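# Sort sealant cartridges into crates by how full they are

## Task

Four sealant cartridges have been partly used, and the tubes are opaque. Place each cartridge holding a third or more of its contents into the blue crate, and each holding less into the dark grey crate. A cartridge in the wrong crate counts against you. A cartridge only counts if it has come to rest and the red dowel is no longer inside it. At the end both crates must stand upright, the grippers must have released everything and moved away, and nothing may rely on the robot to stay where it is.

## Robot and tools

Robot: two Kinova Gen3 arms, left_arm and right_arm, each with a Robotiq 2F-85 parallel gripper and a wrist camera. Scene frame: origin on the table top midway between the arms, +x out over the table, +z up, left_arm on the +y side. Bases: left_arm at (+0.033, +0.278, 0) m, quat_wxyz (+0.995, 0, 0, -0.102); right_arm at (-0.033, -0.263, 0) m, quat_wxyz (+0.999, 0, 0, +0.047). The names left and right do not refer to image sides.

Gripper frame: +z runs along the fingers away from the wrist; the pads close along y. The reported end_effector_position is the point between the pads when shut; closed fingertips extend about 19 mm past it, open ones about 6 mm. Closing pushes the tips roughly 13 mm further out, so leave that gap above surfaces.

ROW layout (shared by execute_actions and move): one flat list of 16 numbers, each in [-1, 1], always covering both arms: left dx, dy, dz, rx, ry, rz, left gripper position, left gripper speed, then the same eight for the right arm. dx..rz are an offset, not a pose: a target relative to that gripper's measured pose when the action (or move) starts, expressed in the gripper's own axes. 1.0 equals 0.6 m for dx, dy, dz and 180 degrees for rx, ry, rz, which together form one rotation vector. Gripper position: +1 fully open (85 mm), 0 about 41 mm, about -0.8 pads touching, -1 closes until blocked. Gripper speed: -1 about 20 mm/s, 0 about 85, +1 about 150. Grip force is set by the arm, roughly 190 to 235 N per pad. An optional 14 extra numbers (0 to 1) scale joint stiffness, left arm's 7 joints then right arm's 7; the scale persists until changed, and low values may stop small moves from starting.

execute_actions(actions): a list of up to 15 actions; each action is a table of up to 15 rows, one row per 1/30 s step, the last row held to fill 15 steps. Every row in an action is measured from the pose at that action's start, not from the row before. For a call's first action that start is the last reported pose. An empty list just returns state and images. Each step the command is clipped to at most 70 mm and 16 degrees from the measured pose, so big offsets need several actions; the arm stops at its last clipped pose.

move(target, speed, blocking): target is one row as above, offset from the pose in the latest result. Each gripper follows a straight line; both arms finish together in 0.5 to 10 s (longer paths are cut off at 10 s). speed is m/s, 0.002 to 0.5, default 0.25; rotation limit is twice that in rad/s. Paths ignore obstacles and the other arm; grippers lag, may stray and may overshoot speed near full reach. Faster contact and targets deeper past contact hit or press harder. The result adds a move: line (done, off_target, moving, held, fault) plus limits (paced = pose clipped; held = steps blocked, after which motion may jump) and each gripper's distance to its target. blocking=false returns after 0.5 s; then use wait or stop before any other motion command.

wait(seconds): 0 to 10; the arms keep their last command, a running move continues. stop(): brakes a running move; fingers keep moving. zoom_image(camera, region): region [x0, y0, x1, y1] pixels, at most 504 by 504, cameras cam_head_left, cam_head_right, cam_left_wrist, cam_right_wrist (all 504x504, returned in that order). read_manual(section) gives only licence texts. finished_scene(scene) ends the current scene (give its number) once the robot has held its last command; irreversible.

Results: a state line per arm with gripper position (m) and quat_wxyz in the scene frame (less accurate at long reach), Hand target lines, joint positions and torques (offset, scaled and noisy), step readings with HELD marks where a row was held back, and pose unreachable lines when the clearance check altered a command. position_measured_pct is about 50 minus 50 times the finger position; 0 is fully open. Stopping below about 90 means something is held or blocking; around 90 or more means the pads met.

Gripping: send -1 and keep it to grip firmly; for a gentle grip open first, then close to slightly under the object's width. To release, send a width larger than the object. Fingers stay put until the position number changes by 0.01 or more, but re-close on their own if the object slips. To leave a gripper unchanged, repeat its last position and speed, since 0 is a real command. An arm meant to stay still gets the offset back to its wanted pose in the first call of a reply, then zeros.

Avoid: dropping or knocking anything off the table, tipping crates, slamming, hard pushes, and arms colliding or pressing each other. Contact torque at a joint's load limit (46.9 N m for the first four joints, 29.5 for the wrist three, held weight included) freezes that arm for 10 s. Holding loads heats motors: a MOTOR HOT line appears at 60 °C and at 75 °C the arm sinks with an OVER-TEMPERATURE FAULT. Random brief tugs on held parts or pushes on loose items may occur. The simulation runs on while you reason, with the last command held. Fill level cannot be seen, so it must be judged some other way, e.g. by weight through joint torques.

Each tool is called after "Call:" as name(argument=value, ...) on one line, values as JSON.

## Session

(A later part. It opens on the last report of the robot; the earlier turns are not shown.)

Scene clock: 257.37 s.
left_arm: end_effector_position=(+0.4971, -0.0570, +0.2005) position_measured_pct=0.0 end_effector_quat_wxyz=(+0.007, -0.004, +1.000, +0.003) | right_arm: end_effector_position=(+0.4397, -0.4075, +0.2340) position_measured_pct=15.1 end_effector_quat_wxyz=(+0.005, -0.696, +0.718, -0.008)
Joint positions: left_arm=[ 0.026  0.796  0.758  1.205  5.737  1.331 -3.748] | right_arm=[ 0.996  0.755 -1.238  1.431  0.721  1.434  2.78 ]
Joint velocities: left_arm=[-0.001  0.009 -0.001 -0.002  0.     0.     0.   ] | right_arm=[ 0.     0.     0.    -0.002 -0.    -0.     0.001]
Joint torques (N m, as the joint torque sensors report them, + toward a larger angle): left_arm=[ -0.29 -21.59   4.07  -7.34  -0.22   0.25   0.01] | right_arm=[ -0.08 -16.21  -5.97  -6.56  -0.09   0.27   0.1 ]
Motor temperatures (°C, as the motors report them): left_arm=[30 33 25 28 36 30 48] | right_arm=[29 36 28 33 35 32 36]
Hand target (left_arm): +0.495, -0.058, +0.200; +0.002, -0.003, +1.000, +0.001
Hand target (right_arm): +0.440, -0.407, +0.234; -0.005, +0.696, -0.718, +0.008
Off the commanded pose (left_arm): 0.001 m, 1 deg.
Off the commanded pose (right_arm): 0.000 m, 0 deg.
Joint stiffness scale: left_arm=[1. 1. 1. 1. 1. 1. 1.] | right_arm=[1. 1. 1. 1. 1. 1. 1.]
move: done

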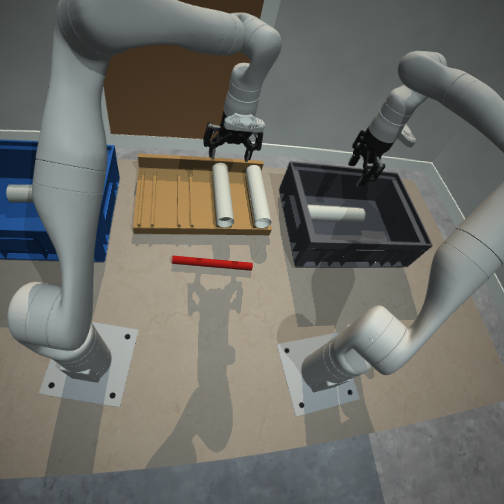

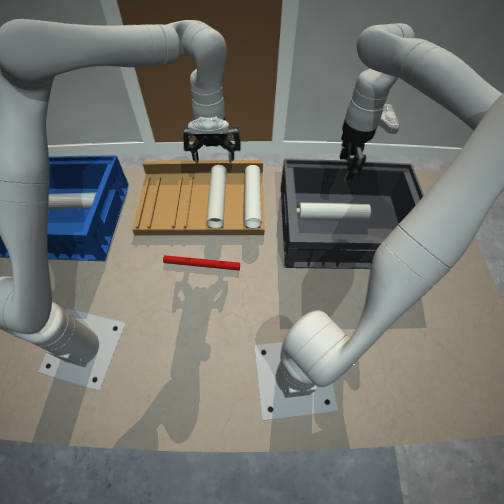

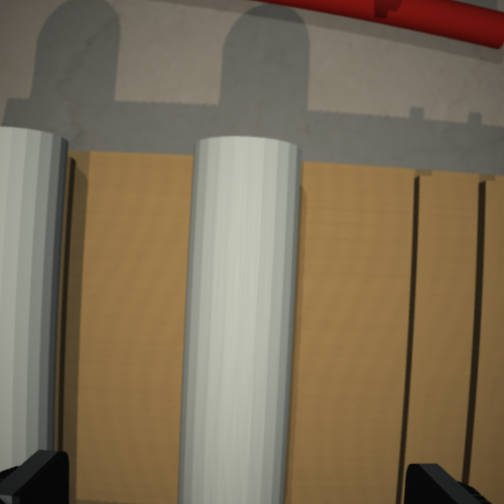

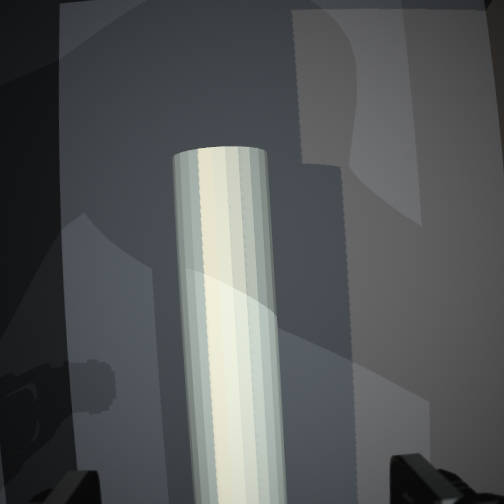

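Call:
move(target=[0,0.002,0.239,0,0,0,1,0.5, 0,0,0,0,0,0,0.7,0.5], speed=0.15)

Call:
execute_actions(actions=[[[0,0,0,0,0,0,-1,0.5, 0,0,0,0,0,0,0.7,0.5]],[[0,0,0,0,0,0,-1,0.5, 0,0,0,0,0,0,0.7,0.5]]])

Call:
move(target=[0,0,-0.27,0,0,0,-1,0.5, 0,0,0,0,0,0,0.7,0.5], speed=0.2)

Scene clock: 265.70 s.
left_arm: end_effector_position=(+0.4992, -0.0557, +0.0606) position_measured_pct=0.0 end_effector_quat_wxyz=(+0.006, -0.004, +1.000, +0.001) | right_arm: end_effector_position=(+0.4397, -0.4075, +0.2340) position_measured_pct=15.1 end_effector_quat_wxyz=(+0.005, -0.696, +0.718, -0.008)
Joint positions: left_arm=[ 0.048  0.95   0.649  1.374  5.655  1.018 -3.676] | right_arm=[ 0.996  0.755 -1.238  1.431  0.721  1.434  2.78 ]
Joint velocities: left_arm=[ 0.004  0.001 -0.003  0.    -0.    -0.001  0.   ] | right_arm=[-0.    -0.001  0.    -0.001  0.     0.    -0.   ]
Joint torques (N m, as the joint torque sensors report them, + toward a larger angle): left_arm=[ -0.17 -22.87   4.27  -6.37  -0.11   0.12   0.15] | right_arm=[  0.11 -16.95  -5.67  -6.46   0.19   0.08   0.01]
Motor temperatures (°C, as the motors report them): left_arm=[30 33 25 28 36 30 48] | right_arm=[29 36 28 33 35 32 36]
Hand target (left_arm): +0.500, -0.055, +0.057; +0.007, -0.005, +1.000, +0.003
Hand target (right_arm): +0.440, -0.407, +0.234; -0.005, +0.696, -0.718, +0.008
Off the commanded pose (left_arm): 0.004 m, 0 deg.
Off the commanded pose (right_arm): 0.000 m, 0 deg.
Joint stiffness scale: left_arm=[1. 1. 1. 1. 1. 1. 1.] | right_arm=[1. 1. 1. 1. 1. 1. 1.]
move: off_target (left_arm)

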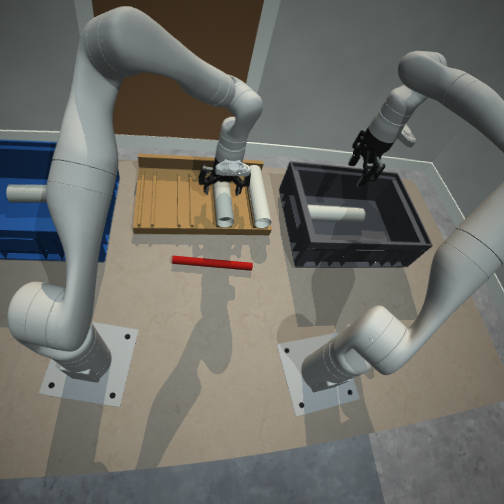

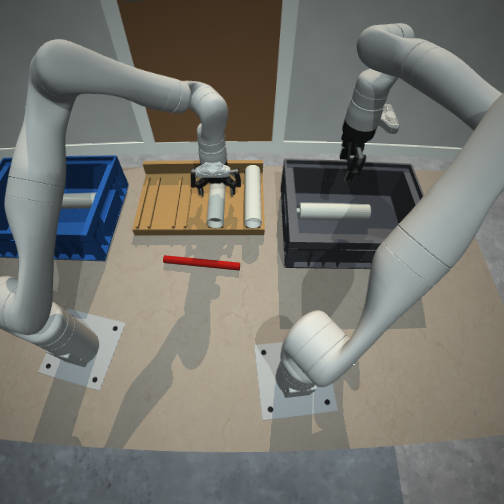

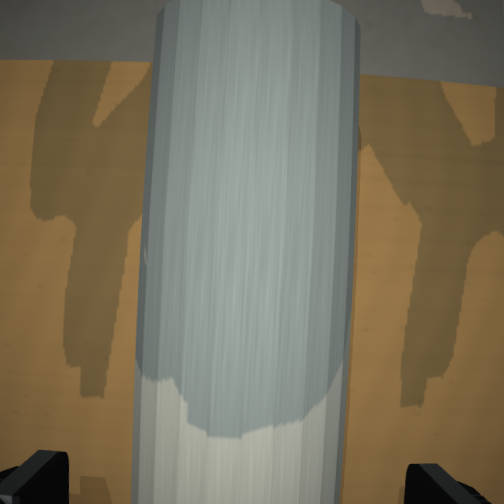

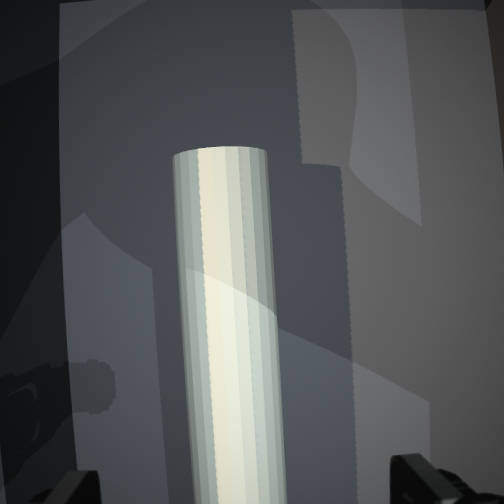

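Scene clock: 266.70 s.
left_arm: end_effector_position=(+0.4994, -0.0560, +0.0614) position_measured_pct=47.6 end_effector_quat_wxyz=(+0.007, -0.004, +1.000, +0.001) | right_arm: end_effector_position=(+0.4397, -0.4075, +0.2340) position_measured_pct=15.1 end_effector_quat_wxyz=(+0.005, -0.696, +0.718, -0.008)
Joint positions: left_arm=[ 0.048  0.948  0.649  1.374  5.655  1.018 -3.676] | right_arm=[ 0.996  0.755 -1.238  1.431  0.721  1.434  2.78 ]
Joint velocities: left_arm=[ 0.     0.001  0.001 -0.    -0.    -0.001 -0.   ] | right_arm=[-0.    -0.001 -0.     0.002  0.    -0.001 -0.001]
Joint torques (N m, as the joint torque sensors report them, + toward a larger angle): left_arm=[ -1.81 -19.86   1.86  -5.85  -0.89   0.38   0.34] | right_arm=[  0.3  -16.77  -5.06  -6.93   0.18   0.25   0.47]
Motor temperatures (°C, as the motors report them): left_arm=[30 33 25 28 36 30 48] | right_arm=[29 36 28 33 35 32 36]
Hand target (left_arm): +0.499, -0.056, +0.061; +0.007, -0.004, +1.000, +0.001
Hand target (right_arm): +0.440, -0.407, +0.234; -0.005, +0.696, -0.718, +0.008
Off the commanded pose (left_arm): 0.000 m, 0 deg.
Off the commanded pose (right_arm): 0.000 m, 0 deg.
Joint stiffness scale: left_arm=[1. 1. 1. 1. 1. 1. 1.] | right_arm=[1. 1. 1. 1. 1. 1. 1.]
Step readings (end_effector_position; steps 1 to 15: 1st action; 16 to 30: 2nd action):
0: left_arm (+0.4992, -0.0557, +0.0606) | right_arm (+0.4397, -0.4075, +0.2340)
1: left_arm (+0.4992, -0.0557, +0.0605) | right_arm (+0.4397, -0.4075, +0.2340)
2: left_arm (+0.4992, -0.0557, +0.0605) | right_arm (+0.4397, -0.4075, +0.2340)
4: left_arm (+0.4992, -0.0557, +0.0605) | right_arm (+0.4397, -0.4075, +0.2340)
8: left_arm (+0.4992, -0.0557, +0.0605) | right_arm (+0.4397, -0.4075, +0.2340)
15: left_arm (+0.4994, -0.0560, +0.0613) | right_arm (+0.4397, -0.4075, +0.2340)
16: left_arm (+0.4994, -0.0560, +0.0614) | right_arm (+0.4397, -0.4075, +0.2340)
17: left_arm (+0.4994, -0.0560, +0.0614) | right_arm (+0.4397, -0.4075, +0.2340)
19: left_arm (+0.4994, -0.0560, +0.0614) | right_arm (+0.4397, -0.4075, +0.2340)
23: left_arm (+0.4994, -0.0560, +0.0614) | right_arm (+0.4397, -0.4075, +0.2340)
30: end_effector_position above

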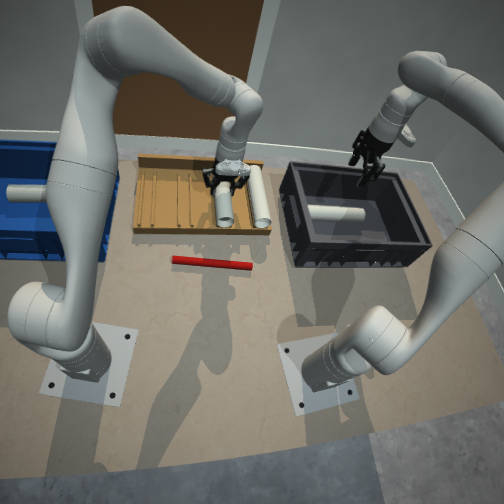

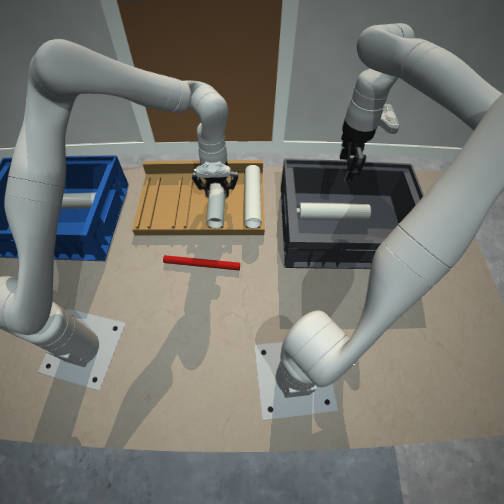

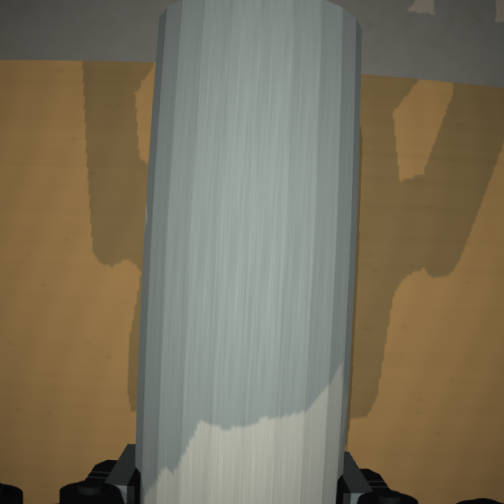

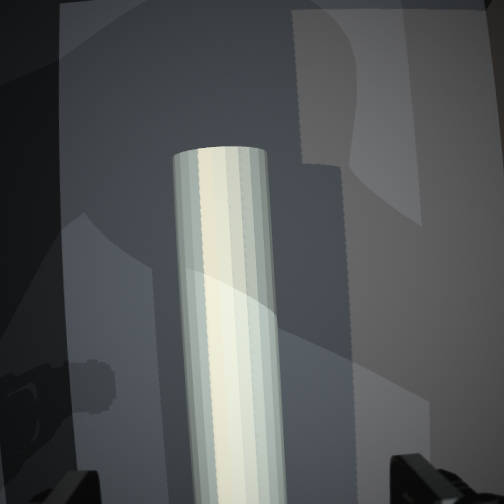

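Scene clock: 267.97 s.
left_arm: end_effector_position=(+0.4985, -0.0552, +0.2200) position_measured_pct=47.6 end_effector_quat_wxyz=(+0.009, -0.006, +1.000, +0.004) | right_arm: end_effector_position=(+0.4397, -0.4075, +0.2340) position_measured_pct=15.1 end_effector_quat_wxyz=(+0.005, -0.696, +0.718, -0.008)
Joint positions: left_arm=[ 0.028  0.777  0.759  1.17   5.751  1.375 -3.763] | right_arm=[ 0.996  0.755 -1.238  1.431  0.721  1.434  2.78 ]
Joint velocities: left_arm=[-0.     0.002  0.004 -0.002  0.     0.002  0.   ] | right_arm=[ 0.     0.001 -0.     0.     0.002  0.     0.   ]
Joint torques (N m, as the joint torque sensors report them, + toward a larger angle): left_arm=[  0.12 -23.94   4.53  -8.68  -0.31  -0.15   0.19] | right_arm=[  0.02 -16.19  -5.61  -6.7    0.65   0.36   0.06]
Motor temperatures (°C, as the motors report them): left_arm=[30 33 25 28 36 30 48] | right_arm=[29 36 28 33 35 32 36]
Hand target (left_arm): +0.497, -0.056, +0.223; +0.007, -0.004, +1.000, +0.001
Hand target (right_arm): +0.440, -0.407, +0.234; -0.005, +0.696, -0.718, +0.008
Off the commanded pose (left_arm): 0.004 m, 0 deg.
Off the commanded pose (right_arm): 0.000 m, 0 deg.
Joint stiffness scale: left_arm=[1. 1. 1. 1. 1. 1. 1.] | right_arm=[1. 1. 1. 1. 1. 1. 1.]
move: off_target (left_arm)

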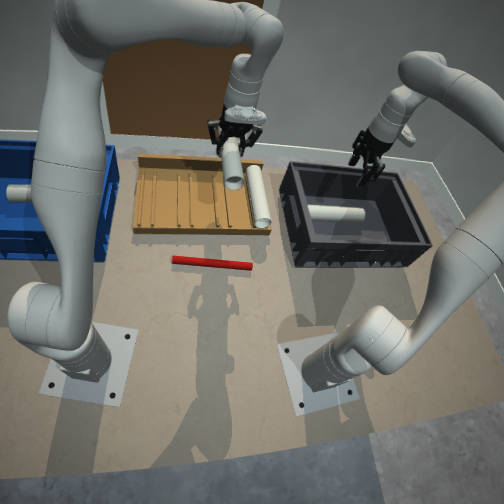

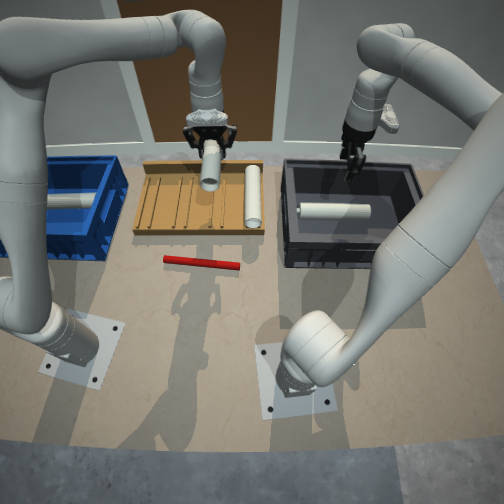

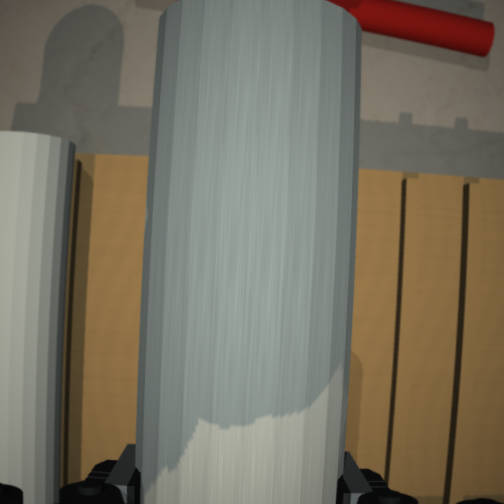

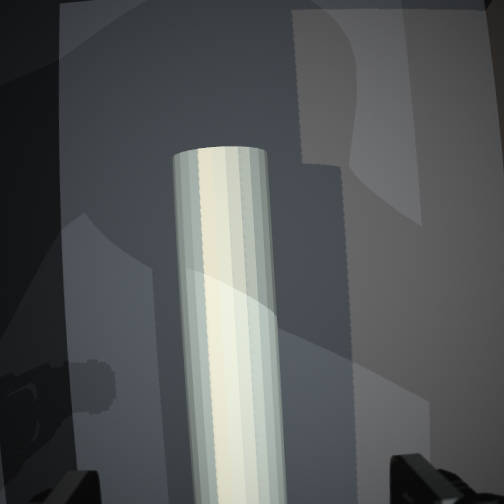

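Call:
move(target=[0.164,0.825,0,0,0,0.5,-1,0.5, -0.405,-0.083,0.057,0,0,0.489,1,0.5], speed=0.25)

Scene clock: 278.47 s.
left_arm: end_effector_position=(+0.3940, +0.4352, +0.2211) position_measured_pct=47.6 end_effector_quat_wxyz=(+0.003, +0.702, +0.712, +0.009) | right_arm: end_effector_position=(+0.4978, -0.1670, +0.2013) position_measured_pct=0.0 end_effector_quat_wxyz=(+0.013, -0.005, +1.000, -0.003)
Joint positions: left_arm=[-1.52   0.542  1.268  1.844  5.711  1.166 -6.126] | right_arm=[ 0.374  0.788 -1.007  1.324  0.678  1.359  0.867]
Joint velocities: left_arm=[-0.005  0.003 -0.001 -0.     0.     0.001 -0.001] | right_arm=[-0.003  0.001  0.    -0.002  0.    -0.    -0.001]
Joint torques (N m, as the joint torque sensors report them, + toward a larger angle): left_arm=[  0.02 -12.82   4.75  -8.46  -0.17  -0.03   0.11] | right_arm=[  0.27 -18.3   -4.86  -7.44   0.4    0.16   0.25]
Motor temperatures (°C, as the motors report them): left_arm=[30 33 25 28 36 30 48] | right_arm=[29 36 28 33 35 32 36]
Hand target (left_arm): +0.394, +0.438, +0.221; +0.003, +0.703, +0.712, +0.008
Hand target (right_arm): +0.497, -0.166, +0.200; +0.010, -0.002, +1.000, -0.002
Off the commanded pose (left_arm): 0.003 m, 0 deg.
Off the commanded pose (right_arm): 0.002 m, 1 deg.
Joint stiffness scale: left_arm=[1. 1. 1. 1. 1. 1. 1.] | right_arm=[1. 1. 1. 1. 1. 1. 1.]
move: done

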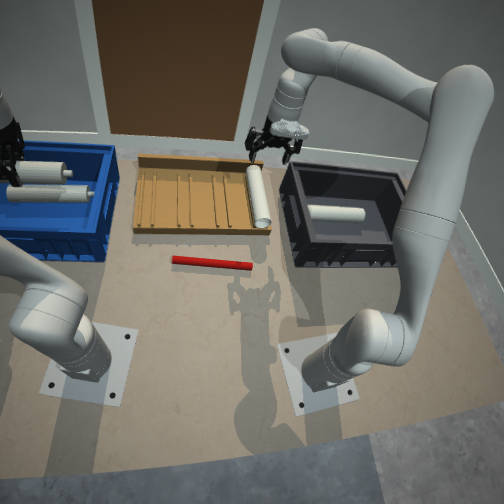

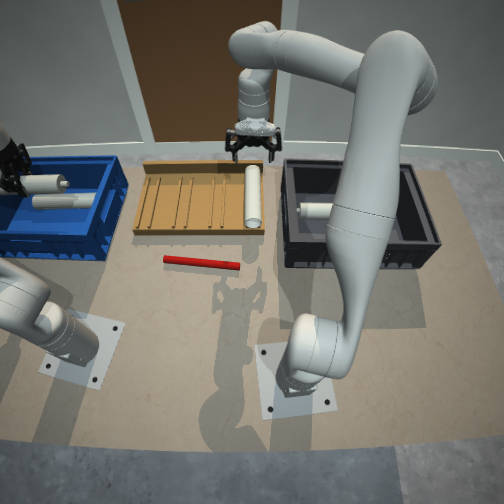

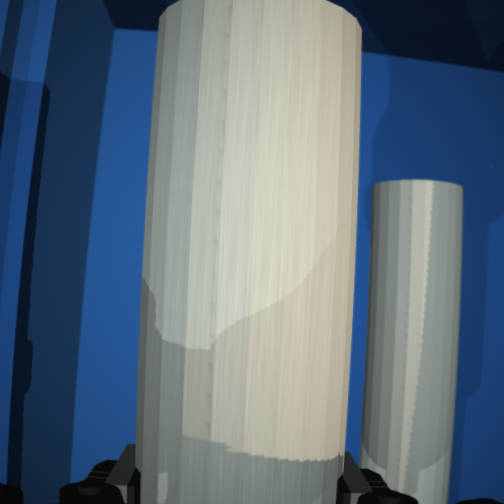

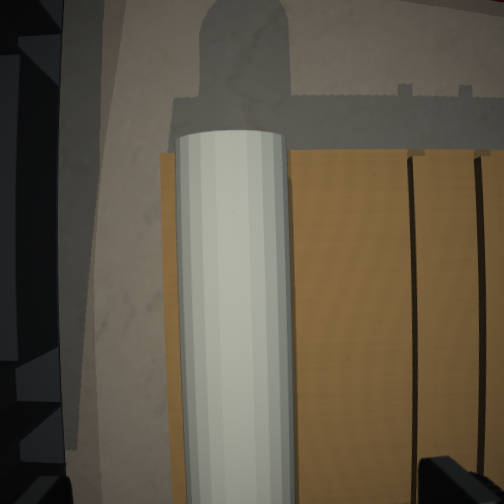

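Call:
move(target=[0,0,0.2785,0,0,0,-1,0.5, 0,-0.002,0.2405,0,0,0,0.8,0.5], speed=0.15)

Call:
execute_actions(actions=[[[0,0,0,0,0,0,0.55,0.5, 0,0,0,0,0,0,-1,0.5]],[[0,0,0,0,0,0,0.55,0.5, 0,0,0,0,0,0,-1,0.5]]])

Call:
move(target=[0,0,-0.33,0,0,0,0.55,0.5, 0,0,-0.27,0,0,0,-1,0.5], speed=0.2)

Scene clock: 289.70 s.
left_arm: end_effector_position=(+0.3976, +0.4370, +0.0568) position_measured_pct=47.6 end_effector_quat_wxyz=(+0.004, +0.702, +0.713, +0.009) | right_arm: end_effector_position=(+0.5013, -0.1687, +0.0599) position_measured_pct=9.9 end_effector_quat_wxyz=(+0.012, -0.005, +1.000, -0.001)
Joint positions: left_arm=[-1.282  0.784  0.918  2.047  5.349  0.774 -5.843] | right_arm=[ 0.339  0.957 -0.875  1.483  0.813  1.065  0.766]
Joint velocities: left_arm=[ 0.008 -0.001 -0.008  0.     0.    -0.005 -0.   ] | right_arm=[-0.004  0.     0.003  0.001  0.    -0.001  0.   ]
Joint torques (N m, as the joint torque sensors report them, + toward a larger angle): left_arm=[  0.15 -16.78   5.29  -4.63  -0.21   0.02  -0.03] | right_arm=[ -0.14 -20.14  -5.34  -5.99   0.29   0.2    0.13]
Motor temperatures (°C, as the motors report them): left_arm=[30 33 25 28 36 30 48] | right_arm=[29 36 28 33 35 32 36]
Hand target (left_arm): +0.397, +0.437, +0.055; +0.003, +0.702, +0.712, +0.009
Hand target (right_arm): +0.501, -0.169, +0.057; +0.013, -0.005, +1.000, -0.003
Off the commanded pose (left_arm): 0.003 m, 0 deg.
Off the commanded pose (right_arm): 0.003 m, 0 deg.
Joint stiffness scale: left_arm=[1. 1. 1. 1. 1. 1. 1.] | right_arm=[1. 1. 1. 1. 1. 1. 1.]
move: done

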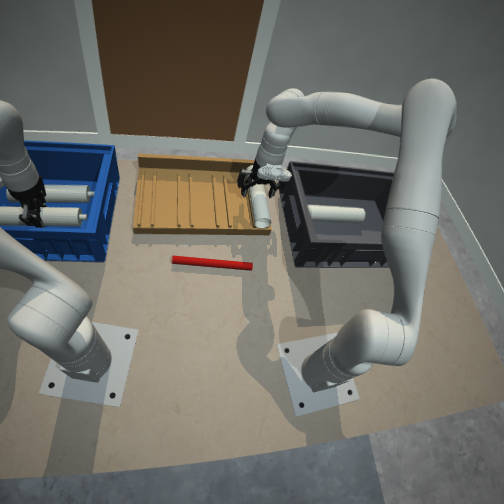

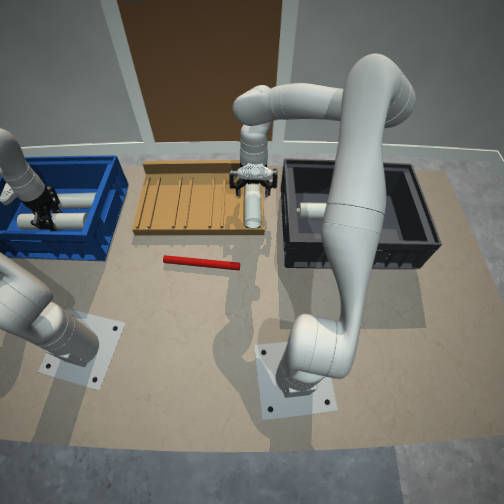

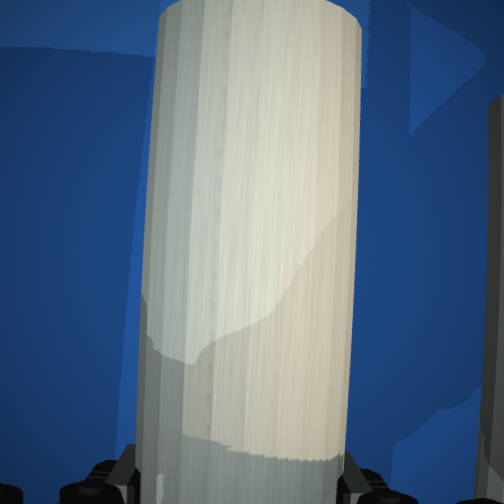

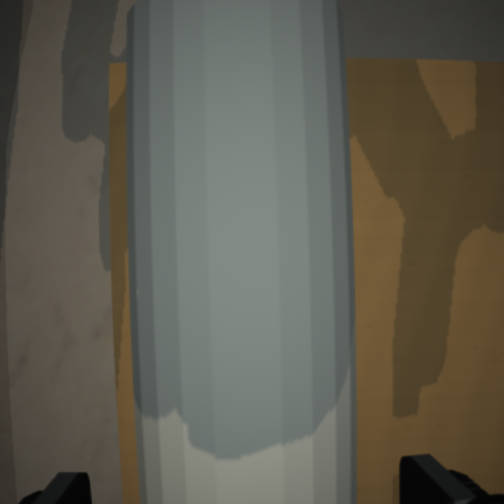

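Scene clock: 290.70 s.
left_arm: end_effector_position=(+0.3976, +0.4370, +0.0568) position_measured_pct=22.2 end_effector_quat_wxyz=(+0.004, +0.702, +0.713, +0.009) | right_arm: end_effector_position=(+0.5015, -0.1687, +0.0606) position_measured_pct=46.0 end_effector_quat_wxyz=(+0.013, -0.005, +1.000, -0.001)
Joint positions: left_arm=[-1.282  0.784  0.918  2.047  5.349  0.774 -5.843] | right_arm=[ 0.339  0.956 -0.875  1.483  0.813  1.065  0.766]
Joint velocities: left_arm=[-0.     0.     0.002  0.     0.     0.    -0.   ] | right_arm=[ 0.    -0.001 -0.     0.     0.    -0.001  0.   ]
Joint torques (N m, as the joint torque sensors report them, + toward a larger angle): left_arm=[ -0.14 -15.42   4.38  -4.06  -0.19   0.03   0.23] | right_arm=[  1.45 -17.43  -3.18  -5.19   0.66   0.07   0.11]
Motor temperatures (°C, as the motors report them): left_arm=[30 33 25 28 36 30 48] | right_arm=[29 36 28 33 35 32 36]
Hand target (left_arm): +0.398, +0.437, +0.057; +0.004, +0.702, +0.713, +0.009
Hand target (right_arm): +0.502, -0.169, +0.061; +0.013, -0.005, +1.000, -0.001
Off the commanded pose (left_arm): 0.000 m, 0 deg.
Off the commanded pose (right_arm): 0.000 m, 0 deg.
Joint stiffness scale: left_arm=[1. 1. 1. 1. 1. 1. 1.] | right_arm=[1. 1. 1. 1. 1. 1. 1.]
Step readings (end_effector_position; steps 1 to 15: 1st action; 16 to 30: 2nd action):
0: left_arm (+0.3976, +0.4370, +0.0568) | right_arm (+0.5013, -0.1687, +0.0599)
1: left_arm (+0.3976, +0.4370, +0.0568) | right_arm (+0.5013, -0.1687, +0.0599)
2: left_arm (+0.3976, +0.4370, +0.0568) | right_arm (+0.5013, -0.1687, +0.0599)
4: left_arm (+0.3976, +0.4370, +0.0568) | right_arm (+0.5013, -0.1687, +0.0599)
8: left_arm (+0.3976, +0.4370, +0.0568) | right_arm (+0.5013, -0.1687, +0.0599)
15: left_arm (+0.3976, +0.4370, +0.0568) | right_arm (+0.5015, -0.1687, +0.0605)
16: left_arm (+0.3976, +0.4370, +0.0568) | right_arm (+0.5015, -0.1687, +0.0606)
17: left_arm (+0.3976, +0.4370, +0.0568) | right_arm (+0.5015, -0.1687, +0.0606)
19: left_arm (+0.3976, +0.4370, +0.0568) | right_arm (+0.5015, -0.1687, +0.0606)
23: left_arm (+0.3976, +0.4370, +0.0568) | right_arm (+0.5015, -0.1687, +0.0606)
30: end_effector_position above

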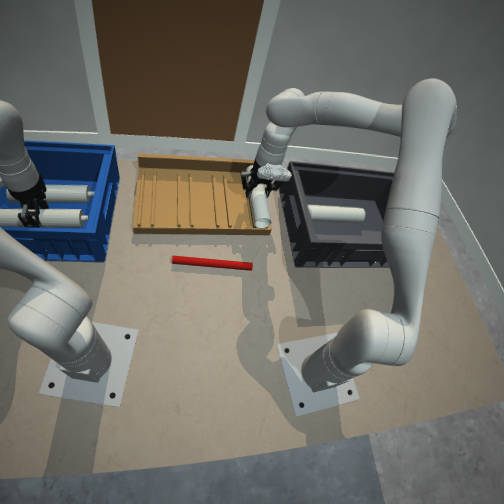

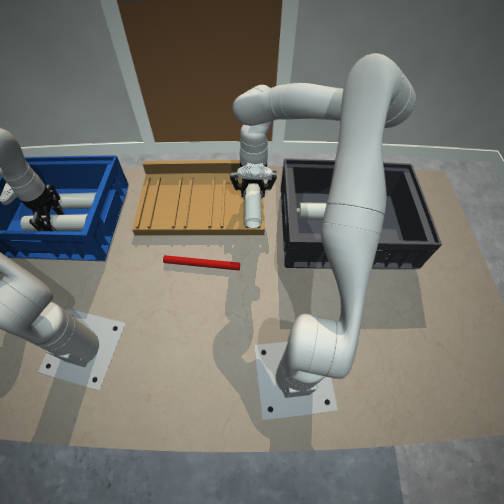

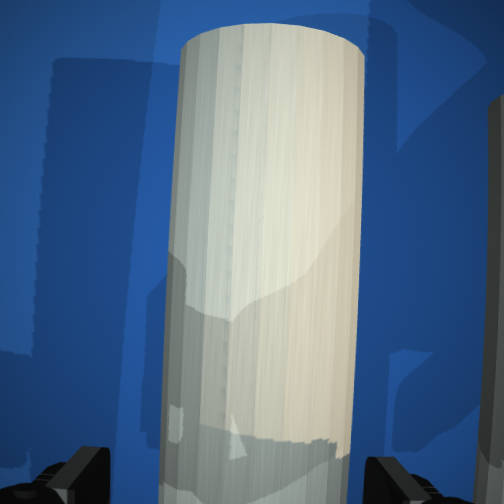

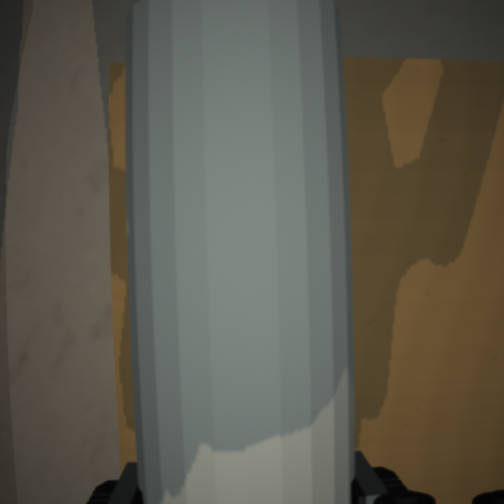

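Scene clock: 292.23 s.
left_arm: end_effector_position=(+0.3942, +0.4365, +0.2520) position_measured_pct=22.2 end_effector_quat_wxyz=(+0.003, +0.701, +0.713, +0.010) | right_arm: end_effector_position=(+0.4987, -0.1690, +0.2197) position_measured_pct=46.0 end_effector_quat_wxyz=(+0.014, -0.004, +1.000, -0.004)
Joint positions: left_arm=[-1.552  0.505  1.308  1.78   5.759  1.245 -6.167] | right_arm=[ 0.373  0.769 -1.011  1.29   0.662  1.398  0.885]
Joint velocities: left_arm=[-0.008  0.001  0.007 -0.001  0.     0.004 -0.   ] | right_arm=[ 0.001 -0.    -0.004  0.    -0.     0.001 -0.001]
Joint torques (N m, as the joint torque sensors report them, + toward a larger angle): left_arm=[  0.12 -11.04   3.86  -7.87  -0.33   0.06  -0.2 ] | right_arm=[  0.52 -19.33  -5.17  -7.31   0.52  -0.01   0.27]
Motor temperatures (°C, as the motors report them): left_arm=[30 33 25 28 36 30 48] | right_arm=[29 36 28 33 35 32 36]
Hand target (left_arm): +0.394, +0.435, +0.254; +0.004, +0.702, +0.712, +0.009
Hand target (right_arm): +0.498, -0.168, +0.223; +0.013, -0.005, +1.000, -0.001
Off the commanded pose (left_arm): 0.003 m, 0 deg.
Off the commanded pose (right_arm): 0.003 m, 0 deg.
Joint stiffness scale: left_arm=[1. 1. 1. 1. 1. 1. 1.] | right_arm=[1. 1. 1. 1. 1. 1. 1.]
move: done

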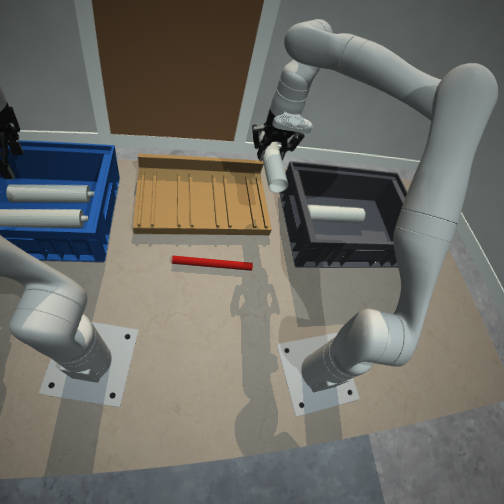

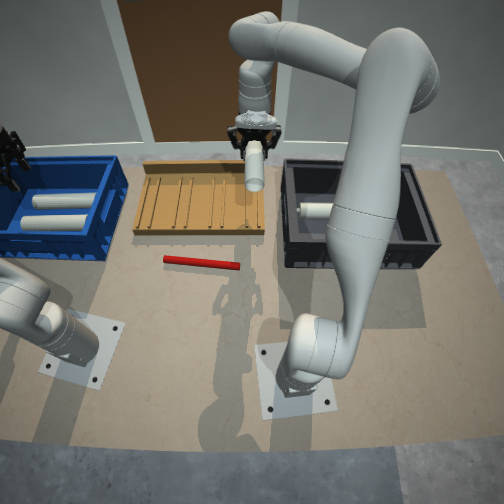

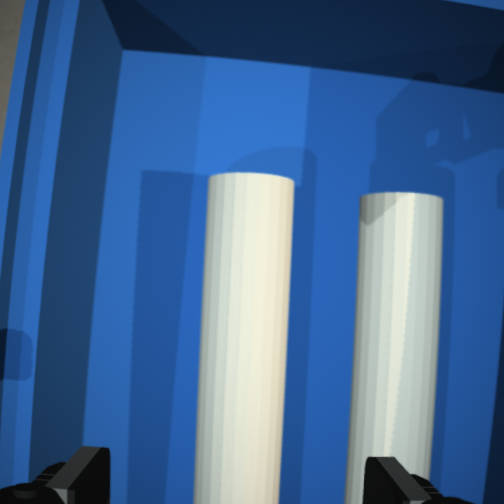

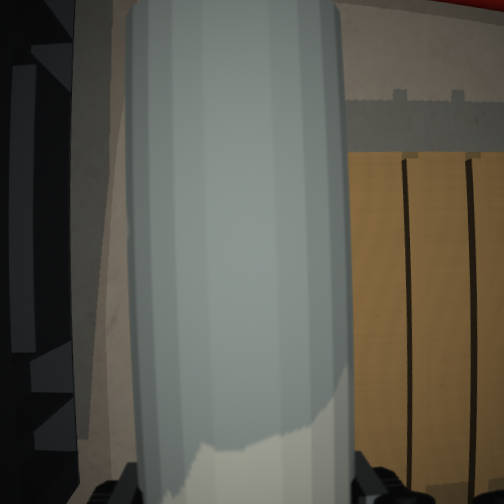

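Call:
move(target=[0,0,0,0,0,0,0.55,0.5, 0.24,-0.402,0,0,0,-0.5,-1,0.5], speed=0.25)

Call:
move(target=[0,0,0,0,0,0,0.55,0.5, 0,0,0.275,0,0,0,-1,0.5], speed=0.15)

Scene clock: 301.27 s.
left_arm: end_effector_position=(+0.3941, +0.4367, +0.2521) position_measured_pct=22.2 end_effector_quat_wxyz=(+0.003, +0.701, +0.713, +0.010) | right_arm: end_effector_position=(+0.3579, -0.4100, +0.2184) position_measured_pct=46.0 end_effector_quat_wxyz=(+0.007, -0.708, +0.707, -0.011)
Joint positions: left_arm=[-1.553  0.505  1.309  1.78   5.759  1.245 -6.167] | right_arm=[ 1.256  0.711 -1.43   1.729  0.738  1.338  2.733]
Joint velocities: left_arm=[ 0.    -0.    -0.001 -0.    -0.    -0.001 -0.001] | right_arm=[ 0.005  0.     0.    -0.001 -0.     0.001  0.001]
Joint torques (N m, as the joint torque sensors report them, + toward a larger angle): left_arm=[ -0.22 -11.16   3.8   -7.81  -0.12   0.13   0.03] | right_arm=[  0.18 -13.35  -5.65  -7.21   0.59  -0.02   0.08]
Motor temperatures (°C, as the motors report them): left_arm=[30 33 25 28 36 30 48] | right_arm=[29 36 28 33 35 32 36]
Hand target (left_arm): +0.394, +0.436, +0.252; +0.003, +0.701, +0.713, +0.010
Hand target (right_arm): +0.357, -0.412, +0.217; -0.006, +0.709, -0.705, +0.012
Off the commanded pose (left_arm): 0.000 m, 0 deg.
Off the commanded pose (right_arm): 0.002 m, 0 deg.
Joint stiffness scale: left_arm=[1. 1. 1. 1. 1. 1. 1.] | right_arm=[1. 1. 1. 1. 1. 1. 1.]
move: done

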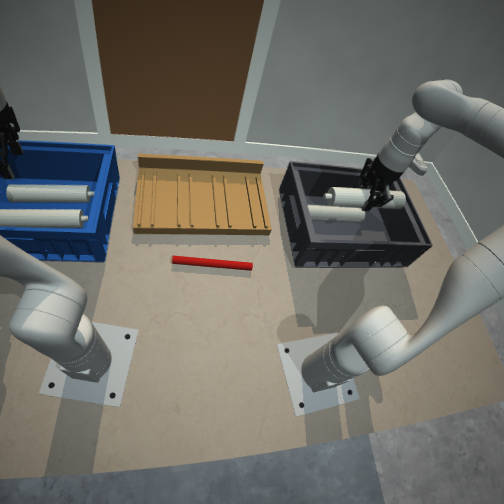

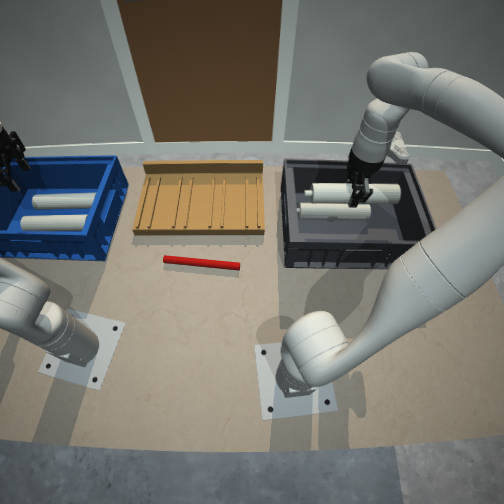

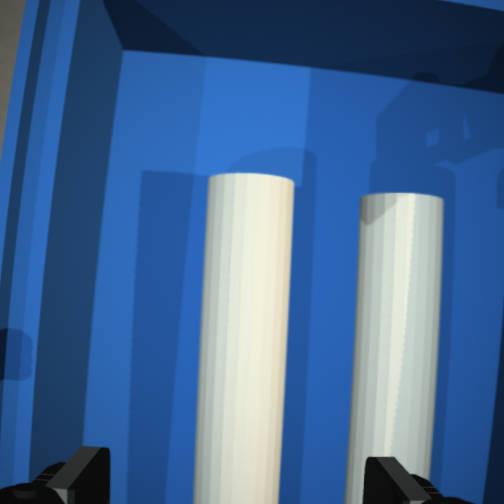

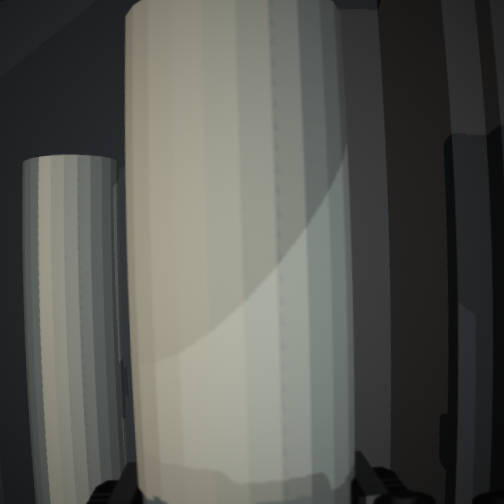

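Scene clock: 302.87 s.
left_arm: end_effector_position=(+0.3941, +0.4367, +0.2521) position_measured_pct=22.2 end_effector_quat_wxyz=(+0.003, +0.701, +0.713, +0.010) | right_arm: end_effector_position=(+0.3618, -0.4114, +0.0559) position_measured_pct=46.0 end_effector_quat_wxyz=(+0.007, -0.707, +0.707, -0.010)
Joint positions: left_arm=[-1.553  0.505  1.309  1.78   5.759  1.245 -6.167] | right_arm=[ 1.112  0.927 -1.154  1.926  1.04   1.015  2.52 ]
Joint velocities: left_arm=[ 0.    -0.    -0.    -0.    -0.    -0.001 -0.   ] | right_arm=[-0.005 -0.     0.004 -0.001  0.001 -0.004 -0.002]
Joint torques (N m, as the joint torque sensors report them, + toward a larger angle): left_arm=[ -0.03 -11.12   3.56  -7.74  -0.24  -0.12   0.11] | right_arm=[  0.18 -15.99  -5.88  -4.13   0.11  -0.18   0.32]
Motor temperatures (°C, as the motors report them): left_arm=[30 33 25 28 36 30 48] | right_arm=[29 36 28 33 35 32 36]
Hand target (left_arm): +0.394, +0.437, +0.252; +0.003, +0.701, +0.713, +0.010
Hand target (right_arm): +0.362, -0.411, +0.053; -0.007, +0.708, -0.707, +0.011
Off the commanded pose (left_arm): 0.000 m, 0 deg.
Off the commanded pose (right_arm): 0.002 m, 0 deg.
Joint stiffness scale: left_arm=[1. 1. 1. 1. 1. 1. 1.] | right_arm=[1. 1. 1. 1. 1. 1. 1.]
move: done

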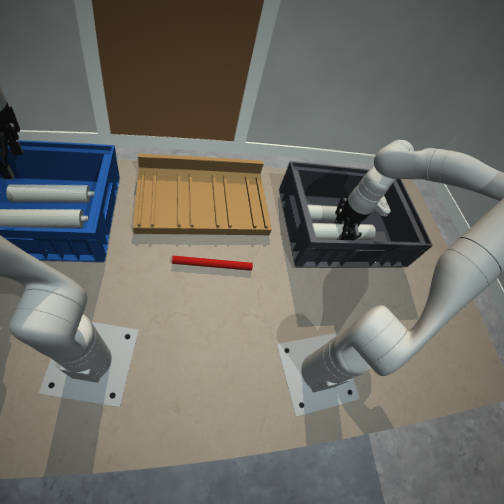

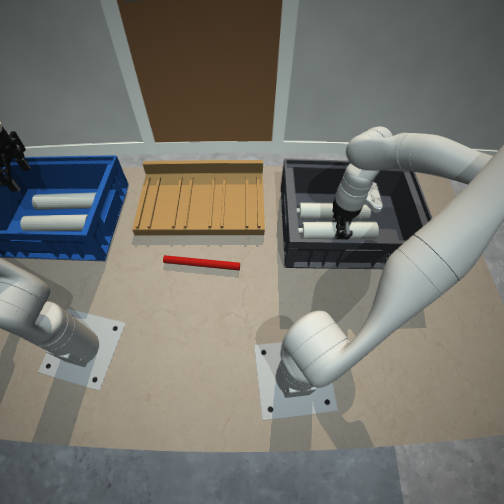

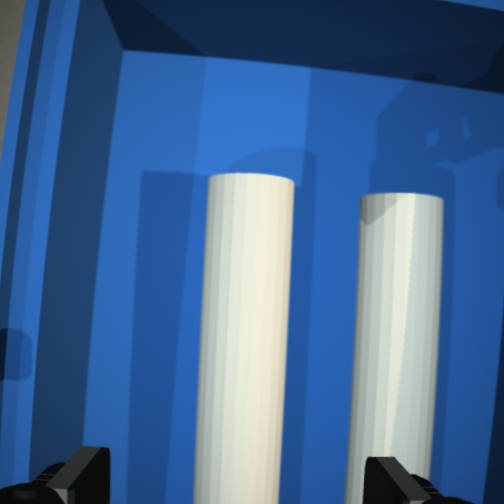

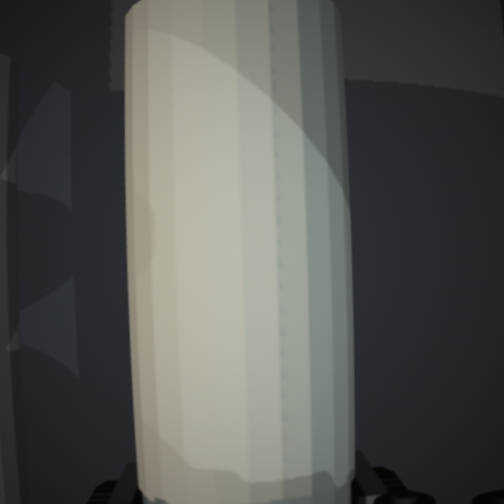

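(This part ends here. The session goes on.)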